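# Place folding table by wall, park cart in bay

## Task

Set the folding table upright on its legs next to the wall so that every part of it lies within the blue tape and none of it crosses the tape. Move the utility cart into the yellow bay so that each of its four wheels sits inside the tape and none rests on the tape line. The coffee table must still be standing upright when the job ends, otherwise the job fails. The robot must not topple or finish leaning, which also fails the job. Anything that stays in place only because the robot is holding or pressing it at the end does not count as placed.

## Robot and tools

Robot: a Hello Robot Stretch 4 with one arm. It has an omni-wheel base, a mast carrying a lift, a telescoping arm that reaches forward, a three-joint wrist (yaw, pitch, roll) and a two-finger gripper. It stands about 1.6 m tall; the base edge is no more than 0.23 m from the base origin. Cameras on the robot: head_camera (pinhole, 420x560), head_left_camera and head_right_camera (fisheye, 420x672), wrist_camera (pinhole, 616x392).

Frames: the base frame sits on the floor below the base centre, x ahead, y to the left, z upward. The odometry frame is the base frame as it was when the scene began. hand_pose is expressed in the base frame and marks the point centred between the fingers, 0.015 m back from their tips; with all wrist joints at zero its axes line up with the base frame. The printed hand position may be somewhat wrong.

execute_actions: argument "actions" is a list holding one action or nothing (empty list = just report state and images). Optional "cameras" is a list of camera names or "all"; omitted or null gives every camera, [] gives none; an unknown name rejects the call. An action contains "base", "joints" or both, optionally with "pace" and "contact_limits"; or it contains only "end_of_arm". All motions in an action begin together and may finish at different moments.
- "base": exactly one key, each a relative move from where the base last reported itself, not a pose. translate_m: metres straight along x, forward positive, -2 to 2. strafe_m: metres sideways along y, left positive, -2 to 2. rotate_rad: turn in place, radians, counter-clockwise (left) positive, -3.2 to 3.2.
- "joints": a single object keyed by joint name, each value an absolute target. lift_m 0 to 1.2 (tolerance 0.004); arm_m 0 to 0.55 (0.004); wrist_yaw_rad -1.134 to 4.276 (0.02; 0 points ahead, positive turns left, 3.14 is stowed back, over 3.4 the arm may obstruct); wrist_pitch_rad -1.117 to 4.259 (0.05; 0 level, 1.57 pointing down); wrist_roll_rad -1.117 to 4.259 (0.02; 0 keeps both fingers level, positive rolls clockwise seen from behind the gripper); gripper_m 0 to 0.08 (0.002, the finger gap). A joint target outside its range is clamped and reported; any other bad value or unknown key rejects the call with no motion.
- "pace": "slow", "default", "fast" or "max"; base speeds 0.1/0.3/0.4/0.6 m/s and turn rates 1/2/3/4 rad/s. With the lift above 0.2 the base is slowed further, to 0.3 m/s and 1 rad/s at lift 1.2.
- "contact_limits": only {"arm_m": value}, 0 (gentlest) to 0.75 (firmest), default 0.5; how much the arm may push before halting.
- "end_of_arm": "enable_torque" re-powers wrist or gripper motors that shut off; they then hold position.
An action never runs past 15 s. A part you omit may still be driving toward its previous target without the status showing it. If a result reports a stop, later calls in that same reply are skipped. To unfold the wrist at scene start, send lift_m 0.4 with wrist_yaw_rad 0 together.

wait: "seconds" 0 to 10; commands nothing, then returns state and images.
zoom_image: "camera" plus "region" [x0, y0, x1, y1] in pixels of that camera's latest full image, top-left origin, at most 504x504.
finished_scene: "scene" number; ends the scene for good once the last command has been held, and reports success. The goal must hold without the robot. Replying without any tool call ends everything.

Result lines: base_status and joint_status give how each motion ended. "done" for the base means the wheels turned the commanded amount, slip included. "off_target": stopped short, may still push. "contact_stop_at_<key>": hit something; that part goes slack (a slack lift can sag under load, slack wheels can drift). "limit_stop_at_<name>": a built-in limit intervened; "limit_stop_at_tilt" means a lean over 6 degrees, making lift, arm and wheels slack and unresponsive until it eases; "limit_stop_at_own_body" means self-collision, move away from the body. "torque_fault": a wrist or gripper motor overloaded and went limp; send enable_torque. on_its_own lists things not commanded this call; "held at" is a held target, not the actual position. lidar_m: 12 distances in metres, 30-degree sectors, first straight ahead then counter-clockwise (4th left, 7th behind, 10th right); "-" is nothing seen or closer than 0.25 m; sees about 0.15 m up to robot height, misses clear items, thin legs and much behind. wrist_depth_mm: 7x7 grid of median depths, 100 to 2000 mm. base_odometry counts wheel turns; heading -3.142 to 3.142, left positive. If turned_by_wheels and turned_by_imu disagree by over about 0.1 rad, something was hit or slipped. base_tilt in degrees, forward and right positive, with a fixed bias up to 1.5. motor_effort: percent of maximum, peak in brackets, each with fixed bias and noise; wheel motors positive means turning right.

Gripping: send a gap smaller than the object; once fingers touch, squeeze stays near that point. Gripper effort staying beyond about 50 from 0 shuts the motor off and may release the object. After a grip, "off_target" suggests something is held.

Avoid: dropping, slamming or hard pushing of objects; knocking the coffee table over; turning or driving with over 1 kg held and arm_m above 0.2, especially fast; steady hard pushes or pulls with a high gripper; a wrist pitched up below -0.2 combined with large roll. Loose objects may occasionally get nudged by outside forces.

Each tool is called after "Emit:" by a JSON object that holds its "method" and its "body", one argument or row to a line.

## Session

Emit:
{"method": "execute_actions", "body": {
  "actions": []
}}

Scene clock: 0.00 s.
base_odometry: x=+0.000 y=+0.000 heading=+0.000 (m, m, rad; odometry frame)
turned_by_wheels: +0.000 (rad since the last result)
turned_by_imu: +0.000 (rad since the last result)
base_tilt: forward=+0.7 right=+1.3 (deg)
lidar_m: 0.85 1.01 1.59 1.08 1.32 1.62 1.63 1.19 0.96 0.99 1.05 0.86
base_status: not commanded
joint_positions: lift_m=+0.188 arm_m=+0.001 wrist_yaw_rad=+3.048 wrist_pitch_rad=-0.005 wrist_roll_rad=-0.017 gripper_m=+0.040
joint_status: not commanded
motor_effort: lift_m=+22 arm_m=-1 wrist_yaw_rad=+0 wrist_pitch_rad=-9 wrist_roll_rad=+1 gripper_m=+0 wheel_0=-1 wheel_1=+0 wheel_2=+0 (%)
hand_pose: x=-0.0321 y=+0.1069 z=+0.3670 quat_wxyz=(+0.047, +0.002, -0.009, +0.999) (m; base frame)
wrist_depth_mm: - 145 1921 1863 1808 1808 1756 / - 143 1921 1863 1756 1756 1756 / 111 142 1863 1808 1808 1708 1708 / 134 154 1808 1808 1808 1708 1708 / 1464 1863 1863 1756 1756 1708 1661 / 1464 1708 1756 1756 1661 1708 1661 / 1060 124 157 1060 133 1366 1397
pictures: head_camera, head_left_camera, head_right_camera, wrist_camera
Images, in order (width x height): head_camera 420x560, head_left_camera 420x672, head_right_camera 420x672, wrist_camera 616x392.

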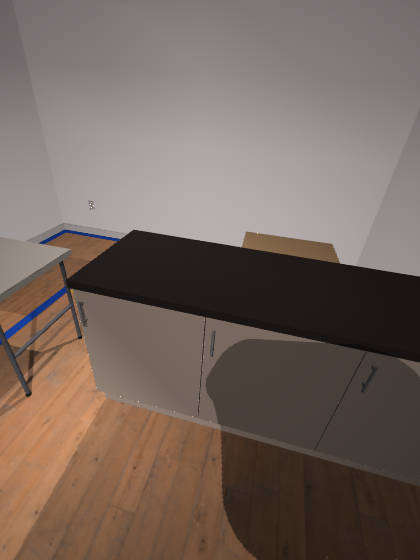

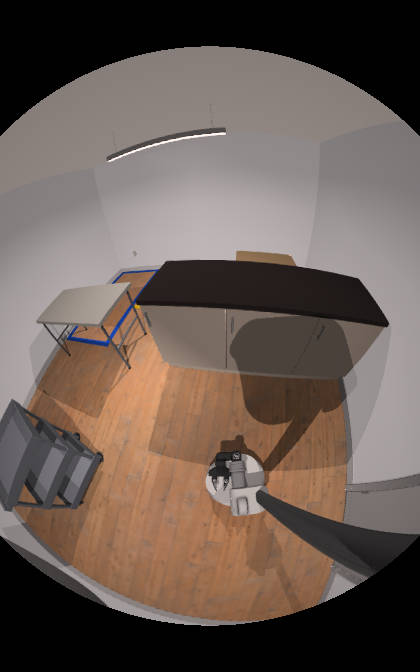

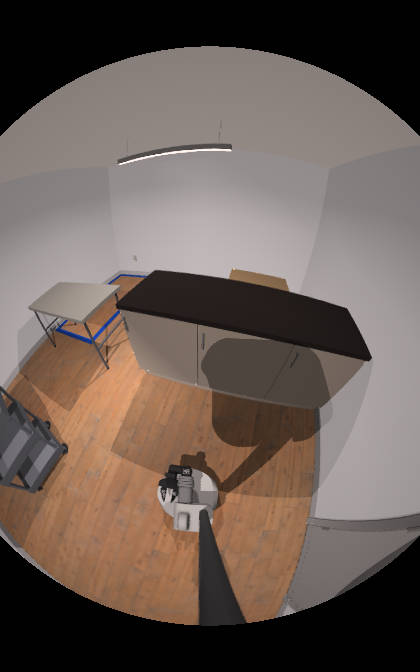

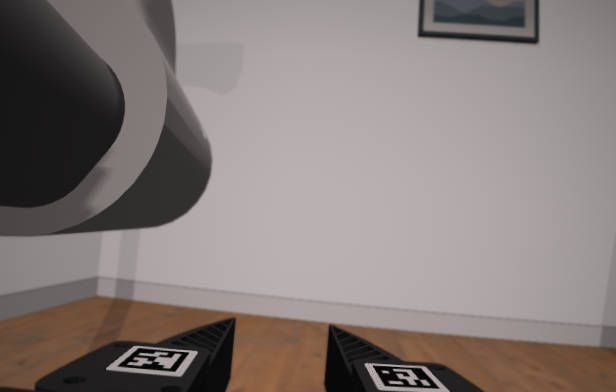

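Emit:
{"method": "execute_actions", "body": {
  "actions": [
    {"base":{"rotate_rad":0.9}}
  ],
  "cameras": ["head_camera","head_left_camera"]
}}

Emit:
{"method": "execute_actions", "body": {
  "actions": [
    {"base":{"rotate_rad":1.2}}
  ],
  "cameras": ["head_camera","head_left_camera"]
}}

Scene clock: 9.87 s.
base_odometry: x=+0.000 y=+0.000 heading=+0.900 (m, m, rad; odometry frame)
turned_by_wheels: +0.900 (rad since the last result)
turned_by_imu: +0.910 (rad since the last result)
base_tilt: forward=+0.7 right=+1.3 (deg)
lidar_m: 1.42 1.05 1.19 1.66 1.62 1.31 1.00 0.99 1.08 0.88 0.85 0.93
base_status: done
joint_positions: lift_m=+0.188 arm_m=+0.001 wrist_yaw_rad=+3.048 wrist_pitch_rad=-0.005 wrist_roll_rad=-0.017 gripper_m=+0.040
joint_status: not commanded
motor_effort: lift_m=+22(22) arm_m=-1(1) wrist_yaw_rad=-1(0) wrist_pitch_rad=-11(8) wrist_roll_rad=+1(0) gripper_m=+0(0) wheel_0=-2(6) wheel_1=-1(2) wheel_2=-1(9) (%)
hand_pose: x=-0.0321 y=+0.1069 z=+0.3670 quat_wxyz=(+0.047, +0.002, -0.009, +0.999) (m; base frame)
wrist_depth_mm: - 144 1229 1397 1708 1921 1576 / - 143 1229 1430 1708 1863 1537 / 111 142 1229 1397 1708 1863 1499 / 135 154 1229 1397 1661 1808 1499 / 976 1078 1229 1397 1661 1756 1430 / 976 1060 1205 1397 1708 1708 1430 / 946 124 158 1098 133 1366 1308
pictures: head_camera, head_left_camera
Images, in order (width x height): head_camera 420x560, head_left_camera 420x672.

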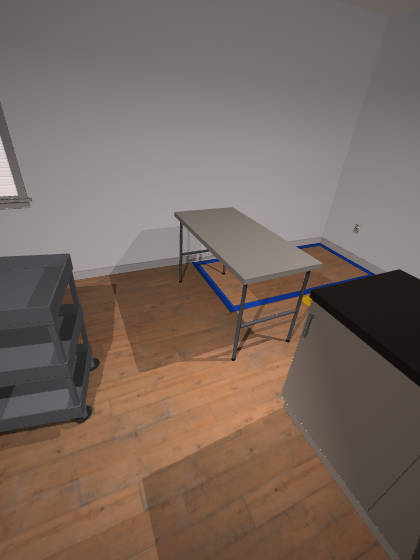

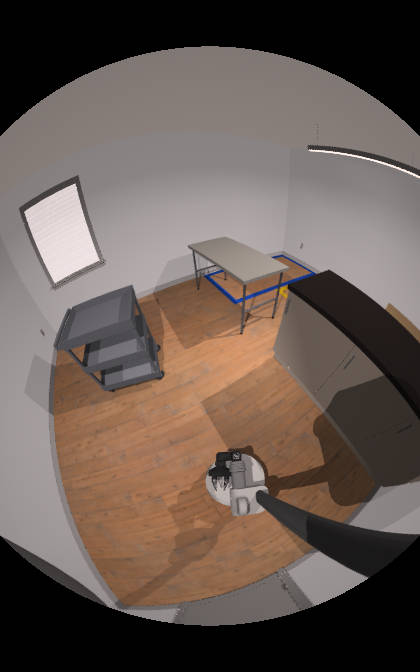

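Scene clock: 11.70 s.
base_odometry: x=+0.000 y=+0.000 heading=+2.099 (m, m, rad; odometry frame)
turned_by_wheels: +1.200 (rad since the last result)
turned_by_imu: +1.214 (rad since the last result)
base_tilt: forward=+0.7 right=+1.3 (deg)
lidar_m: 1.32 1.62 1.61 1.15 0.97 0.97 1.02 0.87 0.87 0.99 1.59 1.07
base_status: done
joint_positions: lift_m=+0.188 arm_m=+0.001 wrist_yaw_rad=+3.048 wrist_pitch_rad=-0.005 wrist_roll_rad=-0.017 gripper_m=+0.040
joint_status: not commanded
motor_effort: lift_m=+22(22) arm_m=-1(1) wrist_yaw_rad=+0(0) wrist_pitch_rad=-10(8) wrist_roll_rad=+0(0) gripper_m=+0(1) wheel_0=-3(6) wheel_1=-1(1) wheel_2=-1(8) (%)
hand_pose: x=-0.0321 y=+0.1069 z=+0.3670 quat_wxyz=(+0.047, +0.002, -0.009, +0.999) (m; base frame)
wrist_depth_mm: - 144 1756 1430 1229 1042 931 / - 143 1430 1397 1182 1042 931 / 111 142 1397 1366 1182 1008 891 / 135 154 1397 1336 1160 991 904 / 931 1118 1366 1308 1098 976 878 / 960 1160 1397 1281 1098 960 842 / 976 124 158 1060 133 946 820
pictures: head_camera, head_left_camera
Images, in order (width x height): head_camera 420x560, head_left_camera 420x672.

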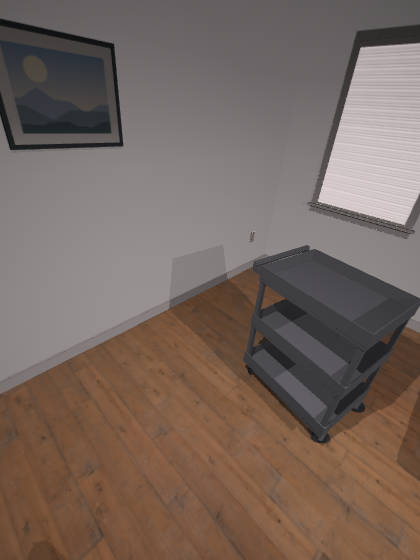

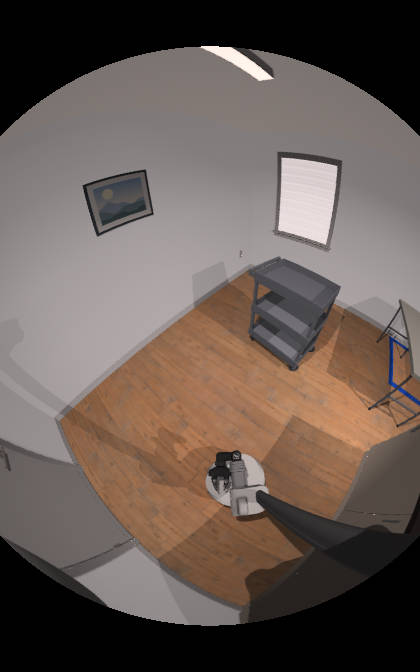

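Emit:
{"method": "execute_actions", "body": {
  "actions": [
    {"base":{"rotate_rad":-0.79},"joints":{"lift_m":0.5,"wrist_yaw_rad":0}}
  ],
  "cameras": []
}}

Emit:
{"method": "execute_actions", "body": {
  "actions": [
    {"base":{"translate_m":0.5}}
  ],
  "cameras": ["head_camera","head_left_camera","head_right_camera"]
}}

Scene clock: 25.10 s.
base_odometry: x=+0.000 y=+0.000 heading=+1.309 (m, m, rad; odometry frame)
turned_by_wheels: -0.790 (rad since the last result)
turned_by_imu: -0.801 (rad since the last result)
base_tilt: forward=+0.7 right=+1.3 (deg)
lidar_m: 1.07 1.12 1.69 1.61 1.52 1.06 0.99 1.05 0.91 0.87 0.89 1.44
base_status: done
joint_positions: lift_m=+0.500 arm_m=+0.001 wrist_yaw_rad=+0.001 wrist_pitch_rad=-0.005 wrist_roll_rad=-0.017 gripper_m=+0.040
joint_status: all done
motor_effort: lift_m=+26(31) arm_m=-1(1) wrist_yaw_rad=-3(8) wrist_pitch_rad=-9(11) wrist_roll_rad=+1(1) gripper_m=+0(0) wheel_0=+1(6) wheel_1=+0(9) wheel_2=+0(7) (%)
hand_pose: x=+0.3842 y=-0.0873 z=+0.6789 quat_wxyz=(+1.000, -0.009, -0.002, +0.000) (m; base frame)
wrist_depth_mm: - - - - - - - / - - - - - - - / - - - - - - - / - 1255 - - - - - / - - - - - - - / 866 842 1281 - - - - / 1336 124 158 1863 133 - -
pictures: none
No camera images: the call's "cameras" was empty. Leave "cameras" out to get every camera's image.

Scene clock: 28.23 s.
base_odometry: x=+0.129 y=+0.483 heading=+1.309 (m, m, rad; odometry frame)
turned_by_wheels: +0.000 (rad since the last result)
turned_by_imu: -0.002 (rad since the last result)
base_tilt: forward=+0.7 right=+1.4 (deg)
lidar_m: 0.61 0.57 0.91 1.63 1.68 1.60 1.50 1.29 0.92 0.84 0.88 1.10
base_status: done
joint_positions: lift_m=+0.500 arm_m=+0.001 wrist_yaw_rad=+0.000 wrist_pitch_rad=-0.005 wrist_roll_rad=-0.017 gripper_m=+0.040
joint_status: not commanded
motor_effort: lift_m=+25(26) arm_m=-1(1) wrist_yaw_rad=-2(3) wrist_pitch_rad=-9(10) wrist_roll_rad=+1(0) gripper_m=+0(0) wheel_0=+0(5) wheel_1=-1(4) wheel_2=+2(9) (%)
hand_pose: x=+0.3842 y=-0.0874 z=+0.6789 quat_wxyz=(+1.000, -0.009, -0.002, +0.000) (m; base frame)
wrist_depth_mm: - - - - - - - / 368 - - - - - - / 377 521 - - - - - / 1921 - - - - - - / 1983 1983 - - - - - / 798 798 1983 - - - - / 621 124 157 1863 133 - -
pictures: head_camera, head_left_camera, head_right_camera
Images, in order (width x height): head_camera 420x560, head_left_camera 420x672, head_right_camera 420x672.

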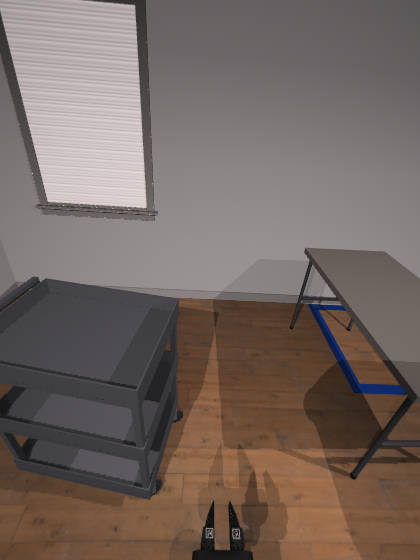

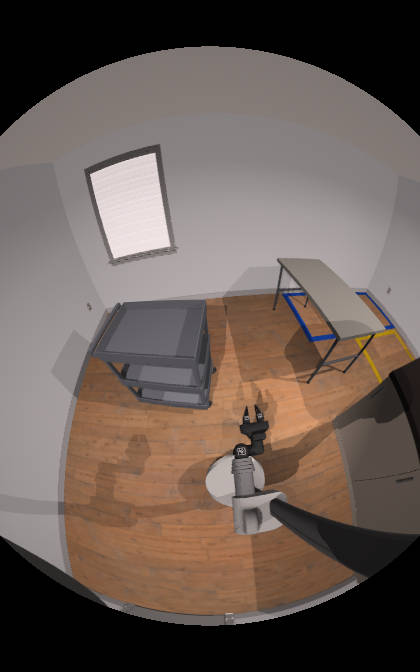

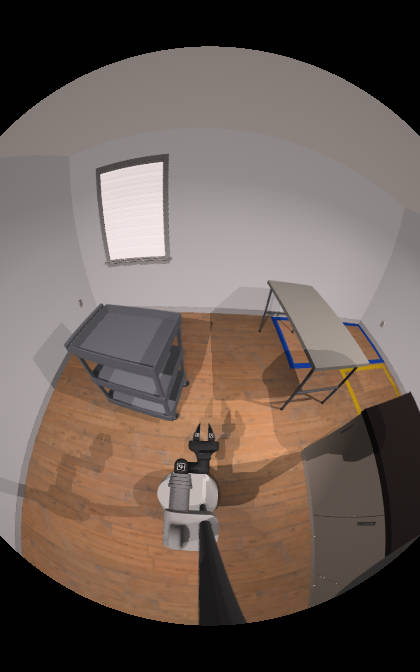

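Emit:
{"method": "execute_actions", "body": {
  "actions": [
    {"base":{"strafe_m":-0.25},"joints":{"lift_m":0.3,"wrist_yaw_rad":3.05}}
  ],
  "cameras": []
}}

Emit:
{"method": "execute_actions", "body": {
  "actions": [
    {"base":{"translate_m":0.75},"joints":{"lift_m":0.19}}
  ],
  "cameras": []
}}

Emit:
{"method": "execute_actions", "body": {
  "actions": [
    {"base":{"rotate_rad":-1.571}}
  ]
}}

Scene clock: 55.97 s.
base_odometry: x=+0.371 y=+0.418 heading=+1.309 (m, m, rad; odometry frame)
turned_by_wheels: +0.000 (rad since the last result)
turned_by_imu: -0.001 (rad since the last result)
base_tilt: forward=+0.7 right=+1.3 (deg)
lidar_m: 1.92 0.71 0.83 1.89 1.97 1.59 1.49 0.91 0.64 0.59 0.63 0.90
base_status: done
joint_positions: lift_m=+0.300 arm_m=+0.001 wrist_yaw_rad=+3.049 wrist_pitch_rad=-0.005 wrist_roll_rad=-0.017 gripper_m=+0.040
joint_status: all done
motor_effort: lift_m=+18(25) arm_m=-1(1) wrist_yaw_rad=+0(6) wrist_pitch_rad=-8(9) wrist_roll_rad=+1(0) gripper_m=+0(0) wheel_0=+1(10) wheel_1=+1(14) wheel_2=-1(1) (%)
hand_pose: x=-0.0323 y=+0.1066 z=+0.4795 quat_wxyz=(+0.046, +0.002, -0.009, +0.999) (m; base frame)
wrist_depth_mm: - 145 1708 1756 1808 1921 - / - 143 1708 1756 1808 1863 1983 / 111 142 1708 1708 1756 1921 1983 / 134 153 1661 1708 1756 1808 1983 / 1464 1576 1661 1661 1808 1808 1921 / 1499 1576 1576 1661 1756 1863 1863 / 1366 124 158 1366 133 1756 1808
pictures: none
No camera images: the call's "cameras" was empty. Leave "cameras" out to get every camera's image.

Scene clock: 59.93 s.
base_odometry: x=+0.564 y=+1.143 heading=+1.310 (m, m, rad; odometry frame)
turned_by_wheels: +0.000 (rad since the last result)
turned_by_imu: -0.003 (rad since the last result)
base_tilt: forward=+0.7 right=+1.3 (deg)
lidar_m: 1.44 1.50 0.37 0.34 0.41 2.37 2.25 0.87 0.74 0.51 0.52 0.70
base_status: done
joint_positions: lift_m=+0.190 arm_m=+0.001 wrist_yaw_rad=+3.050 wrist_pitch_rad=-0.005 wrist_roll_rad=-0.017 gripper_m=+0.040
joint_status: all done
motor_effort: lift_m=+18(21) arm_m=-1(1) wrist_yaw_rad=+0(1) wrist_pitch_rad=-11(10) wrist_roll_rad=+1(1) gripper_m=+0(0) wheel_0=+1(6) wheel_1=-1(4) wheel_2=+0(7) (%)
hand_pose: x=-0.0323 y=+0.1066 z=+0.3695 quat_wxyz=(+0.046, +0.002, -0.009, +0.999) (m; base frame)
wrist_depth_mm: - 144 - - - - - / - 143 - - - - - / 111 142 - - - - - / 134 153 - - - - - / 1430 - - - - - - / 1464 1708 1921 - - - - / 1060 124 158 1078 133 1366 1430
pictures: none
No camera images: the call's "cameras" was empty. Leave "cameras" out to get every camera's image.

Scene clock: 62.00 s.
base_odometry: x=+0.564 y=+1.143 heading=-0.261 (m, m, rad; odometry frame)
turned_by_wheels: -1.571 (rad since the last result)
turned_by_imu: -1.591 (rad since the last result)
base_tilt: forward=+0.6 right=+1.3 (deg)
lidar_m: 0.49 0.52 0.71 1.46 1.52 0.36 0.36 0.40 2.37 2.24 0.88 0.74
base_status: done
joint_positions: lift_m=+0.190 arm_m=+0.001 wrist_yaw_rad=+3.050 wrist_pitch_rad=-0.005 wrist_roll_rad=-0.017 gripper_m=+0.040
joint_status: not commanded
motor_effort: lift_m=+18(18) arm_m=-1(2) wrist_yaw_rad=+0(1) wrist_pitch_rad=-9(9) wrist_roll_rad=+0(2) gripper_m=+0(1) wheel_0=+3(7) wheel_1=-1(8) wheel_2=+0(7) (%)
hand_pose: x=-0.0323 y=+0.1066 z=+0.3695 quat_wxyz=(+0.046, +0.002, -0.009, +0.999) (m; base frame)
wrist_depth_mm: - 145 715 691 759 - 1808 / - 143 1025 976 - - 1756 / 111 141 504 504 - - 1708 / 134 153 504 504 - - 1756 / 521 1983 - - - - 1661 / 1336 1464 1098 1118 1983 1983 1708 / 580 124 158 691 133 1397 1430
pictures: head_camera, head_left_camera, head_right_camera, wrist_camera
Images, in order (width x height): head_camera 420x560, head_left_camera 420x672, head_right_camera 420x672, wrist_camera 616x392.

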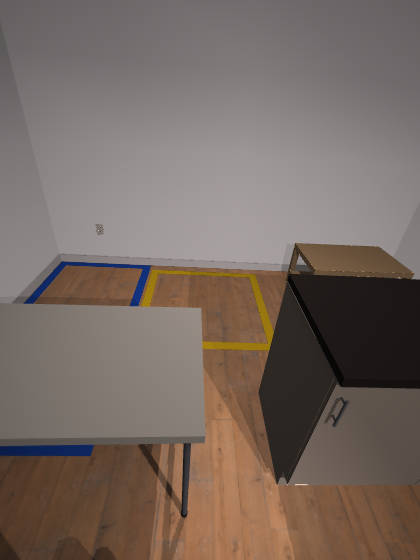

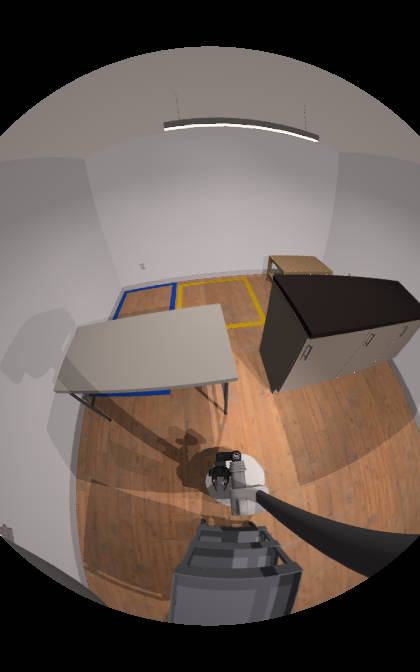

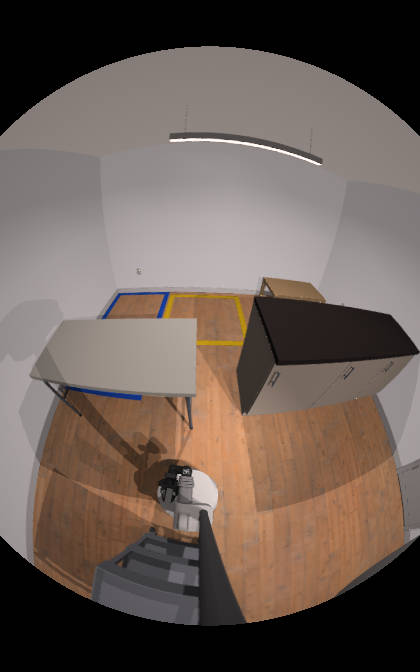

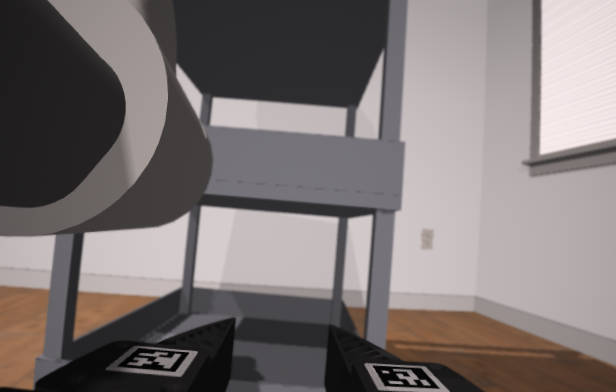

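Emit:
{"method": "execute_actions", "body": {
  "actions": [
    {"base":{"strafe_m":0.1}}
  ],
  "cameras": []
}}

Emit:
{"method": "execute_actions", "body": {
  "actions": [
    {"base":{"translate_m":0.65},"pace":"slow"}
  ],
  "cameras": ["head_camera","head_left_camera"]
}}

Scene clock: 76.77 s.
base_odometry: x=+0.590 y=+1.240 heading=-0.261 (m, m, rad; odometry frame)
turned_by_wheels: +0.000 (rad since the last result)
turned_by_imu: -0.001 (rad since the last result)
base_tilt: forward=+0.7 right=+1.3 (deg)
lidar_m: 0.49 0.52 0.71 1.36 1.40 0.36 0.36 0.41 2.45 2.34 0.87 0.80
base_status: done
joint_positions: lift_m=+0.190 arm_m=+0.001 wrist_yaw_rad=+3.050 wrist_pitch_rad=-0.005 wrist_roll_rad=-0.017 gripper_m=+0.040
joint_status: not commanded
motor_effort: lift_m=+18(18) arm_m=-2(2) wrist_yaw_rad=-1(0) wrist_pitch_rad=-8(9) wrist_roll_rad=+2(0) gripper_m=+0(0) wheel_0=+0(6) wheel_1=-1(4) wheel_2=+0(1) (%)
hand_pose: x=-0.0323 y=+0.1066 z=+0.3695 quat_wxyz=(+0.046, +0.002, -0.009, +0.999) (m; base frame)
wrist_depth_mm: - 144 723 691 - - 1661 / - 143 1025 1060 - - 1618 / 111 142 492 496 - - 1576 / 134 153 484 597 - - 1576 / 1863 1921 - - - - 1537 / 1537 976 1098 1078 - 1983 1537 / 603 124 158 480 133 1397 1397
pictures: none
No camera images: the call's "cameras" was empty. Leave "cameras" out to get every camera's image.

Scene clock: 84.53 s.
base_odometry: x=+1.218 y=+1.072 heading=-0.261 (m, m, rad; odometry frame)
turned_by_wheels: +0.000 (rad since the last result)
turned_by_imu: -0.004 (rad since the last result)
base_tilt: forward=+0.7 right=+1.3 (deg)
lidar_m: 0.25 0.25 0.25 0.25 1.43 1.92 1.01 2.64 2.46 0.51 0.53 0.25
base_status: done
joint_positions: lift_m=+0.190 arm_m=+0.001 wrist_yaw_rad=+3.050 wrist_pitch_rad=-0.005 wrist_roll_rad=-0.017 gripper_m=+0.040
joint_status: not commanded
motor_effort: lift_m=+18(18) arm_m=-2(2) wrist_yaw_rad=+0(1) wrist_pitch_rad=-9(9) wrist_roll_rad=+1(1) gripper_m=+0(0) wheel_0=+5(5) wheel_1=+2(3) wheel_2=-7(11) (%)
hand_pose: x=-0.0323 y=+0.1066 z=+0.3695 quat_wxyz=(+0.046, +0.002, -0.009, +0.999) (m; base frame)
wrist_depth_mm: - 144 - - - - 1708 / - 143 1182 - - - 1661 / 111 142 1397 - - - 1661 / 134 153 1160 - - - 1576 / - - - - - - 1618 / 1576 1366 1118 1863 - - 1576 / 1060 123 157 1078 133 1366 1397
pictures: head_camera, head_left_camera
Images, in order (width x height): head_camera 420x560, head_left_camera 420x672.

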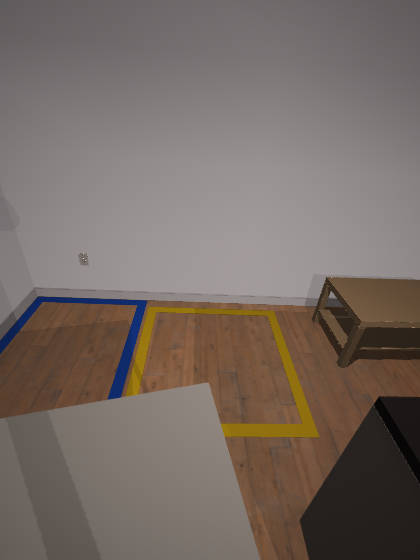

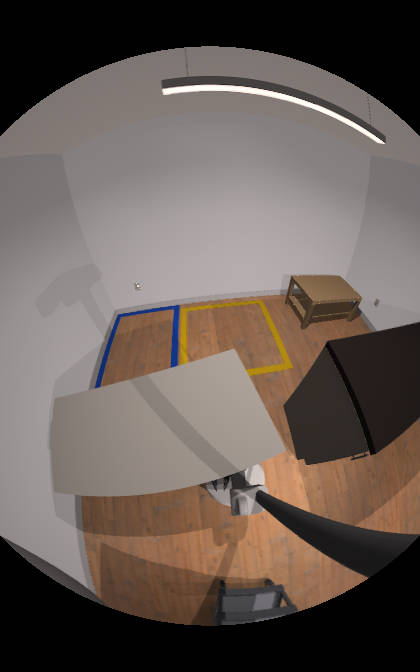

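Emit:
{"method": "execute_actions", "body": {
  "actions": [
    {"base":{"translate_m":0.45},"pace":"slow"}
  ],
  "cameras": ["head_camera","head_left_camera","head_right_camera"]
}}

Scene clock: 97.93 s.
base_odometry: x=+1.652 y=+0.956 heading=-0.261 (m, m, rad; odometry frame)
turned_by_wheels: +0.000 (rad since the last result)
turned_by_imu: -0.004 (rad since the last result)
base_tilt: forward=+0.6 right=+1.3 (deg)
lidar_m: 0.25 0.25 0.25 0.25 0.25 0.25 1.46 3.10 0.52 0.46 0.25 0.25
base_status: done
joint_positions: lift_m=+0.190 arm_m=+0.001 wrist_yaw_rad=+3.050 wrist_pitch_rad=-0.005 wrist_roll_rad=-0.017 gripper_m=+0.040
joint_status: not commanded
motor_effort: lift_m=+18(18) arm_m=-2(2) wrist_yaw_rad=-1(0) wrist_pitch_rad=-9(9) wrist_roll_rad=+0(1) gripper_m=+0(0) wheel_0=+5(10) wheel_1=+2(5) wheel_2=-7(14) (%)
hand_pose: x=-0.0323 y=+0.1065 z=+0.3695 quat_wxyz=(+0.046, +0.002, -0.009, +0.999) (m; base frame)
wrist_depth_mm: - 144 - - - - 500 / - 143 - - - - 683 / 111 142 1618 - - - 1661 / 134 153 1661 - - - 1618 / - - - - - - 1618 / 1499 1618 1576 1983 - 1983 1618 / 1060 124 158 1060 133 1366 1397
pictures: head_camera, head_left_camera, head_right_camera
Images, in order (width x height): head_camera 420x560, head_left_camera 420x672, head_right_camera 420x672.

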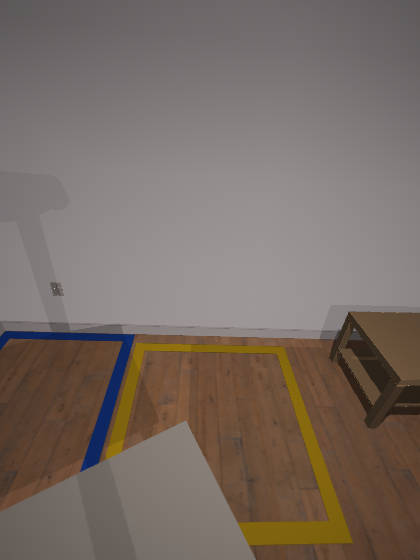

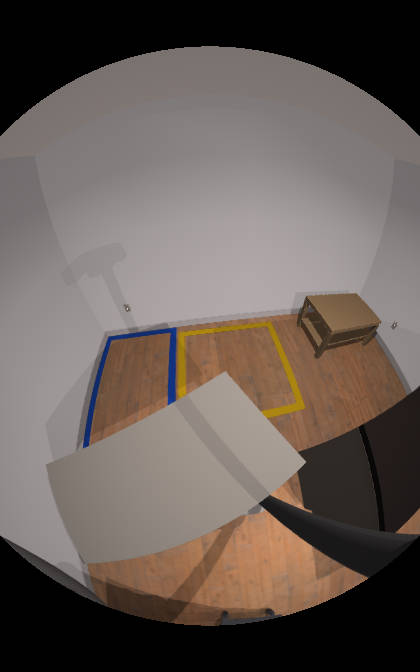

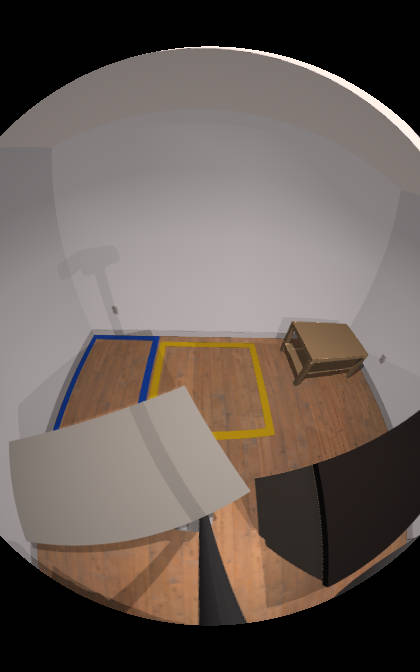

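Emit:
{"method": "execute_actions", "body": {
  "actions": [
    {"base":{"translate_m":0.35},"pace":"slow"}
  ],
  "cameras": ["head_left_camera","head_right_camera"]
}}

Scene clock: 112.73 s.
base_odometry: x=+1.990 y=+0.865 heading=-0.261 (m, m, rad; odometry frame)
turned_by_wheels: +0.001 (rad since the last result)
turned_by_imu: -0.002 (rad since the last result)
base_tilt: forward=+0.6 right=+1.3 (deg)
lidar_m: 0.25 0.25 0.25 0.25 0.25 0.25 1.82 0.72 0.53 0.80 0.25 0.25
base_status: done
joint_positions: lift_m=+0.190 arm_m=+0.001 wrist_yaw_rad=+3.050 wrist_pitch_rad=-0.005 wrist_roll_rad=-0.017 gripper_m=+0.040
joint_status: not commanded
motor_effort: lift_m=+18(18) arm_m=-2(2) wrist_yaw_rad=+0(1) wrist_pitch_rad=-11(10) wrist_roll_rad=+1(0) gripper_m=+0(0) wheel_0=+7(10) wheel_1=+5(3) wheel_2=-4(9) (%)
hand_pose: x=-0.0323 y=+0.1065 z=+0.3695 quat_wxyz=(+0.046, +0.002, -0.009, +0.999) (m; base frame)
wrist_depth_mm: - 144 - - 521 508 496 / - 143 - - - 683 654 / 111 142 1983 - - - 1661 / 134 153 - - - - 1618 / - - - - - - 1618 / 1537 1708 1863 - - 1921 1576 / 1060 124 158 1078 133 1308 1397
pictures: head_left_camera, head_right_camera
Images, in order (width x height): head_left_camera 420x672, head_right_camera 420x672.

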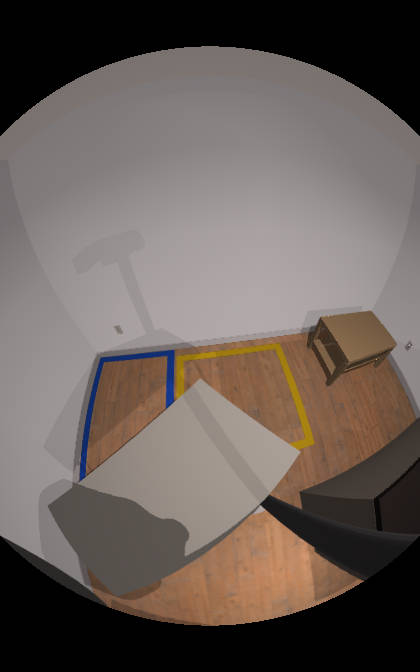

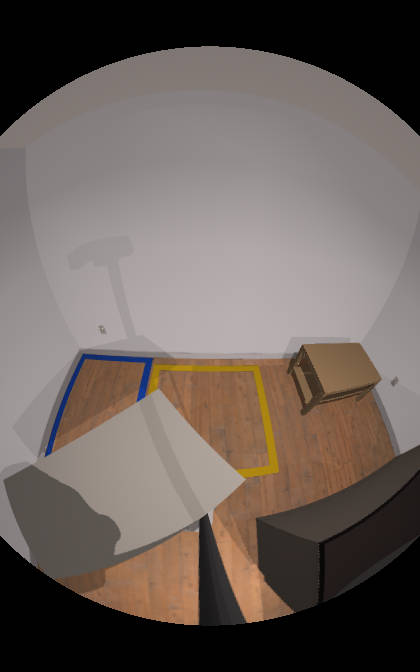

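Emit:
{"method": "execute_actions", "body": {
  "actions": [
    {"base":{"translate_m":0.4},"pace":"slow"}
  ],
  "cameras": ["head_left_camera","head_right_camera"]
}}

Scene clock: 121.03 s.
base_odometry: x=+2.376 y=+0.763 heading=-0.260 (m, m, rad; odometry frame)
turned_by_wheels: +0.000 (rad since the last result)
turned_by_imu: -0.001 (rad since the last result)
base_tilt: forward=+0.7 right=+1.3 (deg)
lidar_m: 0.25 0.25 0.25 0.25 0.25 0.25 0.25 0.79 0.84 1.07 0.25 0.25
base_status: done
joint_positions: lift_m=+0.190 arm_m=+0.001 wrist_yaw_rad=+3.050 wrist_pitch_rad=-0.005 wrist_roll_rad=-0.017 gripper_m=+0.040
joint_status: not commanded
motor_effort: lift_m=+18(18) arm_m=-2(1) wrist_yaw_rad=-1(0) wrist_pitch_rad=-10(8) wrist_roll_rad=+1(0) gripper_m=+0(0) wheel_0=+7(12) wheel_1=+4(12) wheel_2=-5(9) (%)
hand_pose: x=-0.0323 y=+0.1065 z=+0.3695 quat_wxyz=(+0.046, +0.002, -0.009, +0.999) (m; base frame)
wrist_depth_mm: - 144 - - 525 504 492 / - 143 - - 723 683 647 / 111 142 - - - - 1661 / 134 153 - - - - 1661 / 1118 - - - - - 1618 / 1255 1661 1863 - - 1983 1576 / 1042 124 158 1078 133 1366 1430
pictures: head_left_camera, head_right_camera
Images, in order (width x height): head_left_camera 420x672, head_right_camera 420x672.

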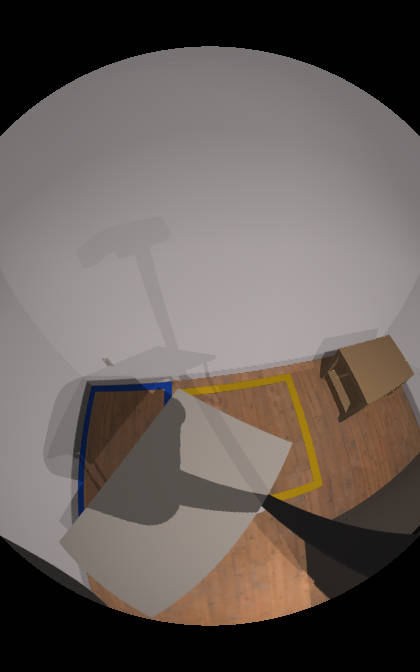

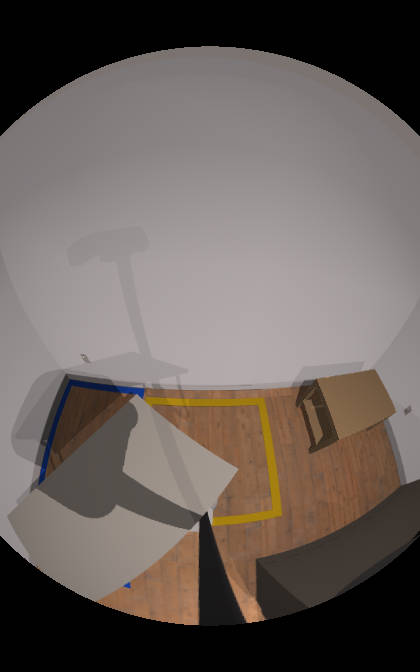

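Emit:
{"method": "execute_actions", "body": {
  "actions": [
    {"base":{"strafe_m":0.35},"pace":"slow"}
  ],
  "cameras": ["head_left_camera","head_right_camera"]
}}

Scene clock: 130.23 s.
base_odometry: x=+2.466 y=+1.100 heading=-0.261 (m, m, rad; odometry frame)
turned_by_wheels: +0.000 (rad since the last result)
turned_by_imu: +0.000 (rad since the last result)
base_tilt: forward=+0.7 right=+1.3 (deg)
lidar_m: 0.25 0.25 0.25 0.25 0.25 0.25 0.25 1.21 1.05 1.39 0.25 0.25
base_status: done
joint_positions: lift_m=+0.190 arm_m=+0.001 wrist_yaw_rad=+3.050 wrist_pitch_rad=-0.005 wrist_roll_rad=-0.017 gripper_m=+0.040
joint_status: not commanded
motor_effort: lift_m=+18(18) arm_m=-1(1) wrist_yaw_rad=+0(1) wrist_pitch_rad=-10(10) wrist_roll_rad=+1(1) gripper_m=-1(0) wheel_0=-5(11) wheel_1=+5(11) wheel_2=-2(5) (%)
hand_pose: x=-0.0323 y=+0.1065 z=+0.3695 quat_wxyz=(+0.046, +0.002, -0.009, +0.999) (m; base frame)
wrist_depth_mm: - 144 - 539 521 504 492 / - 143 - - 723 683 647 / 111 142 - - - 1708 1281 / 134 153 - - - 1756 1229 / - - - - - 1661 1229 / 1499 1661 1808 1983 1983 1537 1182 / 1042 124 157 1098 133 1336 1182
pictures: head_left_camera, head_right_camera
Images, in order (width x height): head_left_camera 420x672, head_right_camera 420x672.

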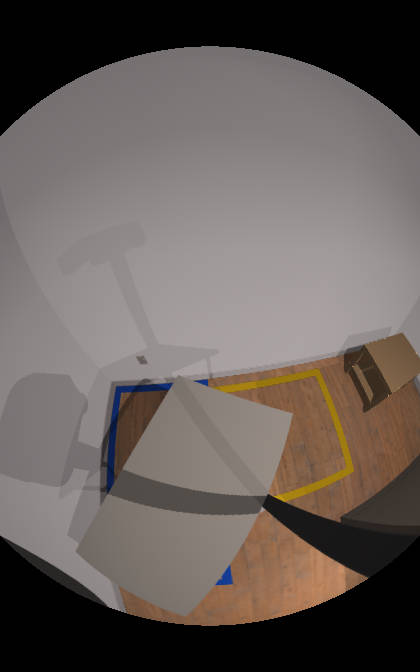

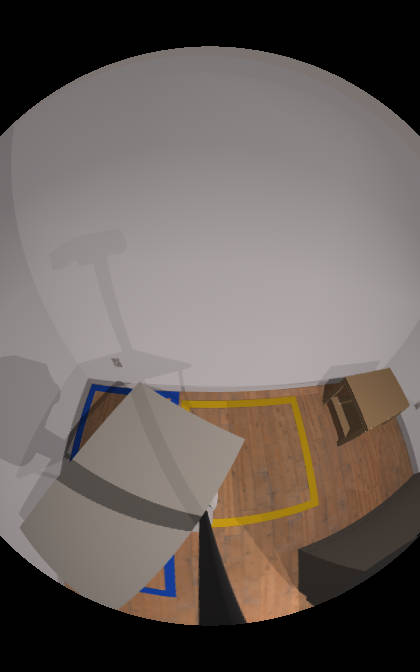

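Emit:
{"method": "execute_actions", "body": {
  "actions": [
    {"base":{"strafe_m":-0.3}}
  ],
  "cameras": []
}}

Emit:
{"method": "execute_actions", "body": {
  "actions": [
    {"base":{"translate_m":0.3}}
  ],
  "cameras": []
}}

Emit:
{"method": "execute_actions", "body": {
  "actions": [
    {"base":{"rotate_rad":1.571}}
  ],
  "cameras": ["head_camera","head_left_camera","head_right_camera"]
}}

Scene clock: 136.97 s.
base_odometry: x=+2.389 y=+0.811 heading=-0.261 (m, m, rad; odometry frame)
turned_by_wheels: +0.000 (rad since the last result)
turned_by_imu: +0.000 (rad since the last result)
base_tilt: forward=+0.6 right=+1.3 (deg)
lidar_m: 0.25 0.25 0.25 0.25 0.25 0.56 2.22 0.82 0.85 1.11 1.09 1.02
base_status: done
joint_positions: lift_m=+0.190 arm_m=+0.001 wrist_yaw_rad=+3.050 wrist_pitch_rad=-0.005 wrist_roll_rad=-0.017 gripper_m=+0.040
joint_status: not commanded
motor_effort: lift_m=+18(18) arm_m=-2(2) wrist_yaw_rad=-1(1) wrist_pitch_rad=-11(5) wrist_roll_rad=+0(0) gripper_m=+0(0) wheel_0=+0(6) wheel_1=+0(12) wheel_2=+0(4) (%)
hand_pose: x=-0.0323 y=+0.1065 z=+0.3695 quat_wxyz=(+0.046, +0.002, -0.009, +0.999) (m; base frame)
wrist_depth_mm: - 144 - - - 559 496 / - 143 - - - 715 647 / 111 142 - - - 1983 1537 / 134 153 - - - - 1618 / 1229 - - - - - 1576 / 1397 1708 1756 - - 1921 1576 / 1042 124 158 1078 133 1308 1397
pictures: none
No camera images: the call's "cameras" was empty. Leave "cameras" out to get every camera's image.

Scene clock: 139.43 s.
base_odometry: x=+2.679 y=+0.733 heading=-0.260 (m, m, rad; odometry frame)
turned_by_wheels: +0.000 (rad since the last result)
turned_by_imu: -0.001 (rad since the last result)
base_tilt: forward=+0.7 right=+1.3 (deg)
lidar_m: 0.64 0.66 0.25 0.25 0.25 0.39 2.53 1.06 1.30 1.06 0.97 0.69
base_status: done
joint_positions: lift_m=+0.190 arm_m=+0.000 wrist_yaw_rad=+3.050 wrist_pitch_rad=-0.004 wrist_roll_rad=-0.017 gripper_m=+0.040
joint_status: not commanded
motor_effort: lift_m=+19(18) arm_m=+0(1) wrist_yaw_rad=-1(43) wrist_pitch_rad=-10(14) wrist_roll_rad=+0(1) gripper_m=+0(0) wheel_0=+0(10) wheel_1=+4(14) wheel_2=-2(16) (%)
hand_pose: x=-0.0326 y=+0.1065 z=+0.3694 quat_wxyz=(+0.046, +0.002, -0.009, +0.999) (m; base frame)
wrist_depth_mm: - 144 - - - 508 492 / - 143 - - - 676 647 / 111 141 - - - 1078 1025 / 134 153 - - - - 1618 / 1205 - - - - - 1618 / 1255 1708 1863 - - - 1537 / 1042 124 158 1098 133 1366 1397
pictures: none
No camera images: the call's "cameras" was empty. Leave "cameras" out to get every camera's image.

Scene clock: 141.50 s.
base_odometry: x=+2.679 y=+0.733 heading=+1.310 (m, m, rad; odometry frame)
turned_by_wheels: +1.571 (rad since the last result)
turned_by_imu: +1.585 (rad since the last result)
base_tilt: forward=+0.7 right=+1.4 (deg)
lidar_m: 0.25 0.25 0.44 2.51 1.06 1.29 1.06 0.97 0.69 0.62 0.66 0.25
base_status: done
joint_positions: lift_m=+0.190 arm_m=+0.000 wrist_yaw_rad=+3.050 wrist_pitch_rad=-0.004 wrist_roll_rad=-0.017 gripper_m=+0.040
joint_status: not commanded
motor_effort: lift_m=+19(19) arm_m=+0(0) wrist_yaw_rad=+0(21) wrist_pitch_rad=-12(8) wrist_roll_rad=+0(1) gripper_m=+0(0) wheel_0=-3(17) wheel_1=+1(4) wheel_2=-1(16) (%)
hand_pose: x=-0.0325 y=+0.1066 z=+0.3694 quat_wxyz=(+0.046, +0.002, -0.009, +0.999) (m; base frame)
wrist_depth_mm: - 144 - - - - - / - 143 - - - - 1160 / 111 141 - - - 1464 1078 / 134 153 - - - 1430 1060 / 1308 - - - - 1397 1042 / 1308 1366 1464 - 1921 1366 1042 / 1042 124 158 1098 133 1281 1008
pictures: head_camera, head_left_camera, head_right_camera
Images, in order (width x height): head_camera 420x560, head_left_camera 420x672, head_right_camera 420x672.

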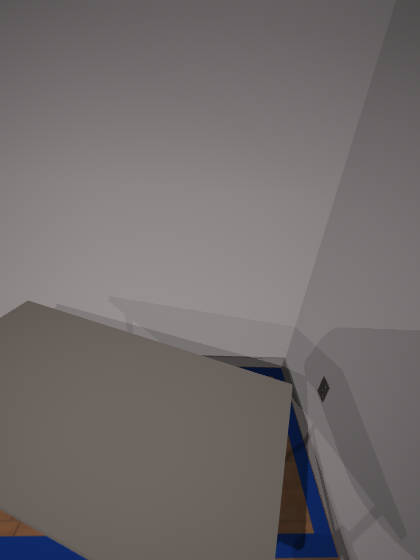

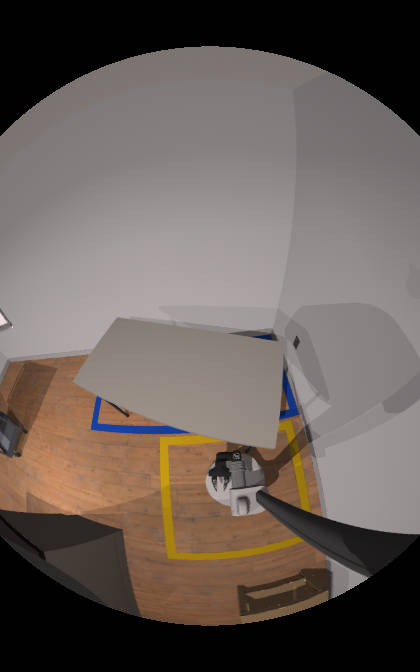

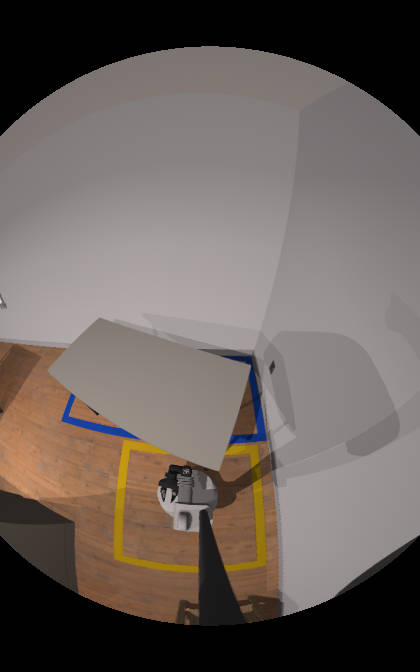

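Emit:
{"method": "execute_actions", "body": {
  "actions": [
    {"base":{"translate_m":0.4},"pace":"slow"}
  ],
  "cameras": ["head_left_camera","head_right_camera"]
}}

Scene clock: 159.57 s.
base_odometry: x=+2.782 y=+1.120 heading=+1.310 (m, m, rad; odometry frame)
turned_by_wheels: +0.000 (rad since the last result)
turned_by_imu: -0.004 (rad since the last result)
base_tilt: forward=+0.7 right=+1.3 (deg)
lidar_m: 0.25 0.25 0.25 0.25 1.33 1.31 1.45 0.94 0.27 0.25 0.25 0.25
base_status: done
joint_positions: lift_m=+0.190 arm_m=+0.000 wrist_yaw_rad=+3.050 wrist_pitch_rad=-0.004 wrist_roll_rad=-0.017 gripper_m=+0.040
joint_status: not commanded
motor_effort: lift_m=+19(19) arm_m=+0(0) wrist_yaw_rad=+0(0) wrist_pitch_rad=-10(9) wrist_roll_rad=+1(1) gripper_m=+0(0) wheel_0=+2(10) wheel_1=+1(2) wheel_2=-7(9) (%)
hand_pose: x=-0.0325 y=+0.1066 z=+0.3694 quat_wxyz=(+0.046, +0.002, -0.009, +0.999) (m; base frame)
wrist_depth_mm: - 144 - - - - - / - 143 - - - - - / 111 141 - - - 1464 1229 / 134 153 - - - 1464 1205 / 1499 - - - - 1397 1229 / 1430 1537 1618 - 1983 1397 1229 / 1078 124 158 1098 133 1308 1205
pictures: head_left_camera, head_right_camera
Images, in order (width x height): head_left_camera 420x672, head_right_camera 420x672.

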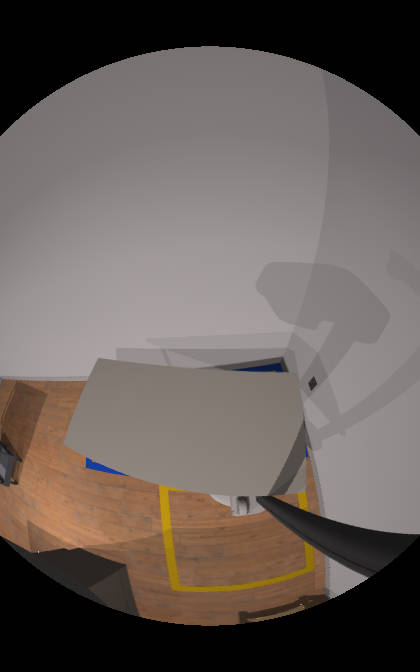

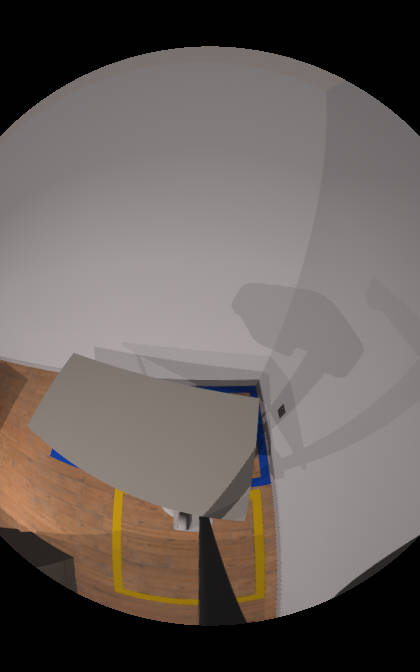

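Emit:
{"method": "execute_actions", "body": {
  "actions": [
    {"base":{"translate_m":0.28},"pace":"slow"}
  ],
  "cameras": ["head_left_camera","head_right_camera"]
}}

Emit:
{"method": "execute_actions", "body": {
  "actions": [
    {"base":{"translate_m":-0.9}}
  ],
  "cameras": ["head_camera","head_left_camera","head_right_camera"]
}}

Scene clock: 167.40 s.
base_odometry: x=+2.854 y=+1.390 heading=+1.310 (m, m, rad; odometry frame)
turned_by_wheels: +0.000 (rad since the last result)
turned_by_imu: -0.003 (rad since the last result)
base_tilt: forward=+0.6 right=+1.4 (deg)
lidar_m: 0.25 0.25 0.25 0.25 1.77 1.54 1.74 0.93 0.63 0.25 0.25 0.25
base_status: done
joint_positions: lift_m=+0.190 arm_m=+0.000 wrist_yaw_rad=+3.050 wrist_pitch_rad=-0.004 wrist_roll_rad=-0.017 gripper_m=+0.040
joint_status: not commanded
motor_effort: lift_m=+19(19) arm_m=+0(0) wrist_yaw_rad=+0(0) wrist_pitch_rad=-9(11) wrist_roll_rad=+1(0) gripper_m=-1(0) wheel_0=+2(6) wheel_1=+4(9) wheel_2=-7(14) (%)
hand_pose: x=-0.0325 y=+0.1066 z=+0.3694 quat_wxyz=(+0.046, +0.002, -0.009, +0.999) (m; base frame)
wrist_depth_mm: - 144 - - - - - / - 142 - - - - - / 111 141 - - - 1576 1576 / 134 153 - - - 1537 1618 / 1499 - - - - 1499 1576 / 1397 1661 1863 - 1921 1499 1537 / 1042 124 158 1098 133 1397 1397
pictures: head_left_camera, head_right_camera
Images, in order (width x height): head_left_camera 420x672, head_right_camera 420x672.

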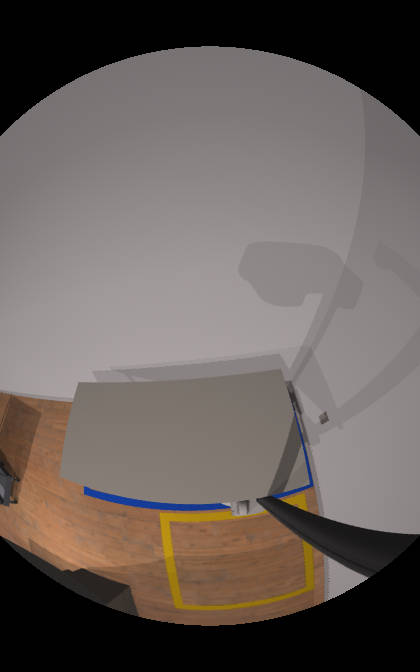

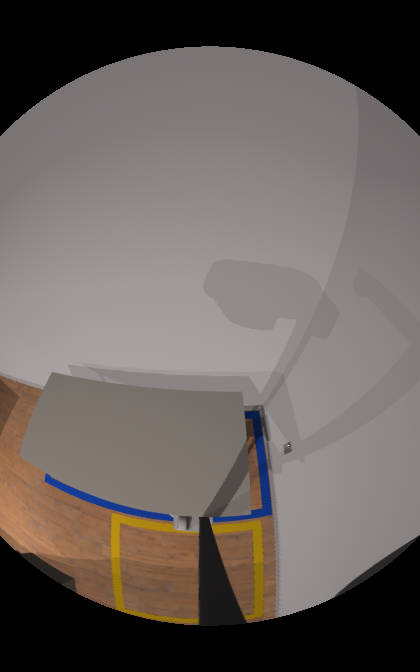

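Scene clock: 171.90 s.
base_odometry: x=+2.622 y=+0.520 heading=+1.310 (m, m, rad; odometry frame)
turned_by_wheels: +0.000 (rad since the last result)
turned_by_imu: +0.002 (rad since the last result)
base_tilt: forward=+0.6 right=+1.3 (deg)
lidar_m: 0.83 0.87 1.19 1.33 0.97 1.30 0.84 0.85 0.68 0.64 0.67 0.88
base_status: done
joint_positions: lift_m=+0.190 arm_m=+0.000 wrist_yaw_rad=+3.050 wrist_pitch_rad=-0.004 wrist_roll_rad=-0.017 gripper_m=+0.040
joint_status: not commanded
motor_effort: lift_m=+19(19) arm_m=+0(0) wrist_yaw_rad=+0(1) wrist_pitch_rad=-13(11) wrist_roll_rad=+1(1) gripper_m=+0(0) wheel_0=+0(6) wheel_1=-1(14) wheel_2=-2(10) (%)
hand_pose: x=-0.0325 y=+0.1066 z=+0.3694 quat_wxyz=(+0.046, +0.002, -0.009, +0.999) (m; base frame)
wrist_depth_mm: - 144 - - - - - / - 142 - - - - 1138 / 111 141 - - - 1430 1078 / 134 153 - - - 1397 1042 / 1537 - - - - 1336 1042 / 1098 1138 1281 1983 1921 1336 1008 / 1060 124 158 1078 133 1229 1008
pictures: head_camera, head_left_camera, head_right_camera
Images, in order (width x height): head_camera 420x560, head_left_camera 420x672, head_right_camera 420x672.

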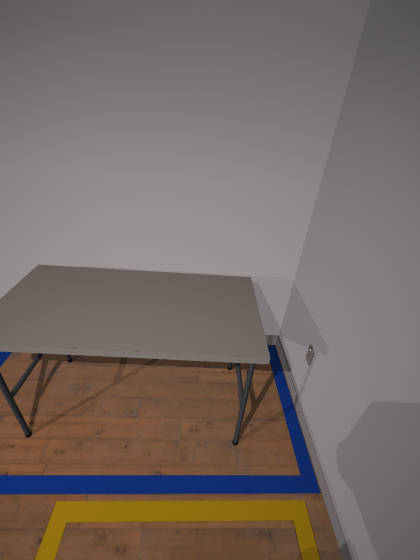

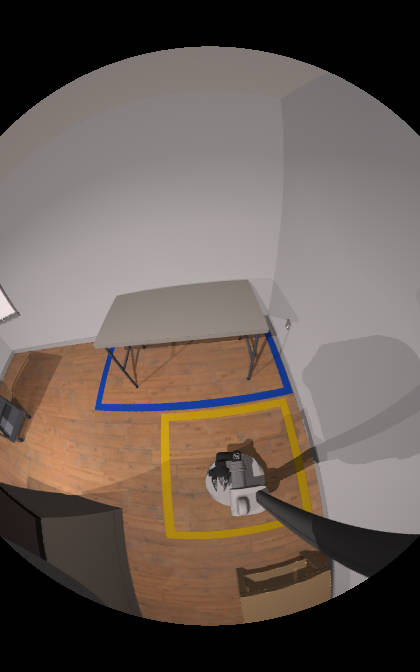

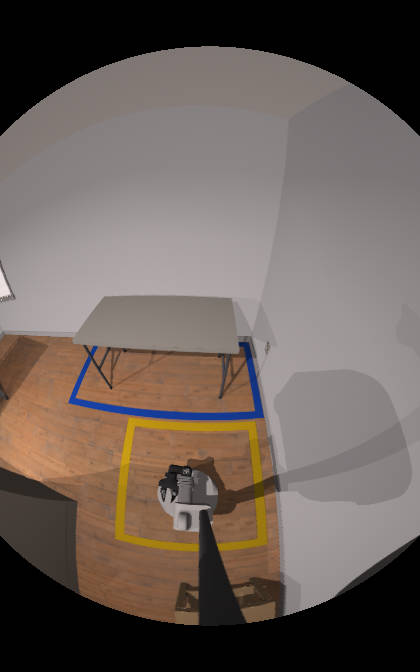

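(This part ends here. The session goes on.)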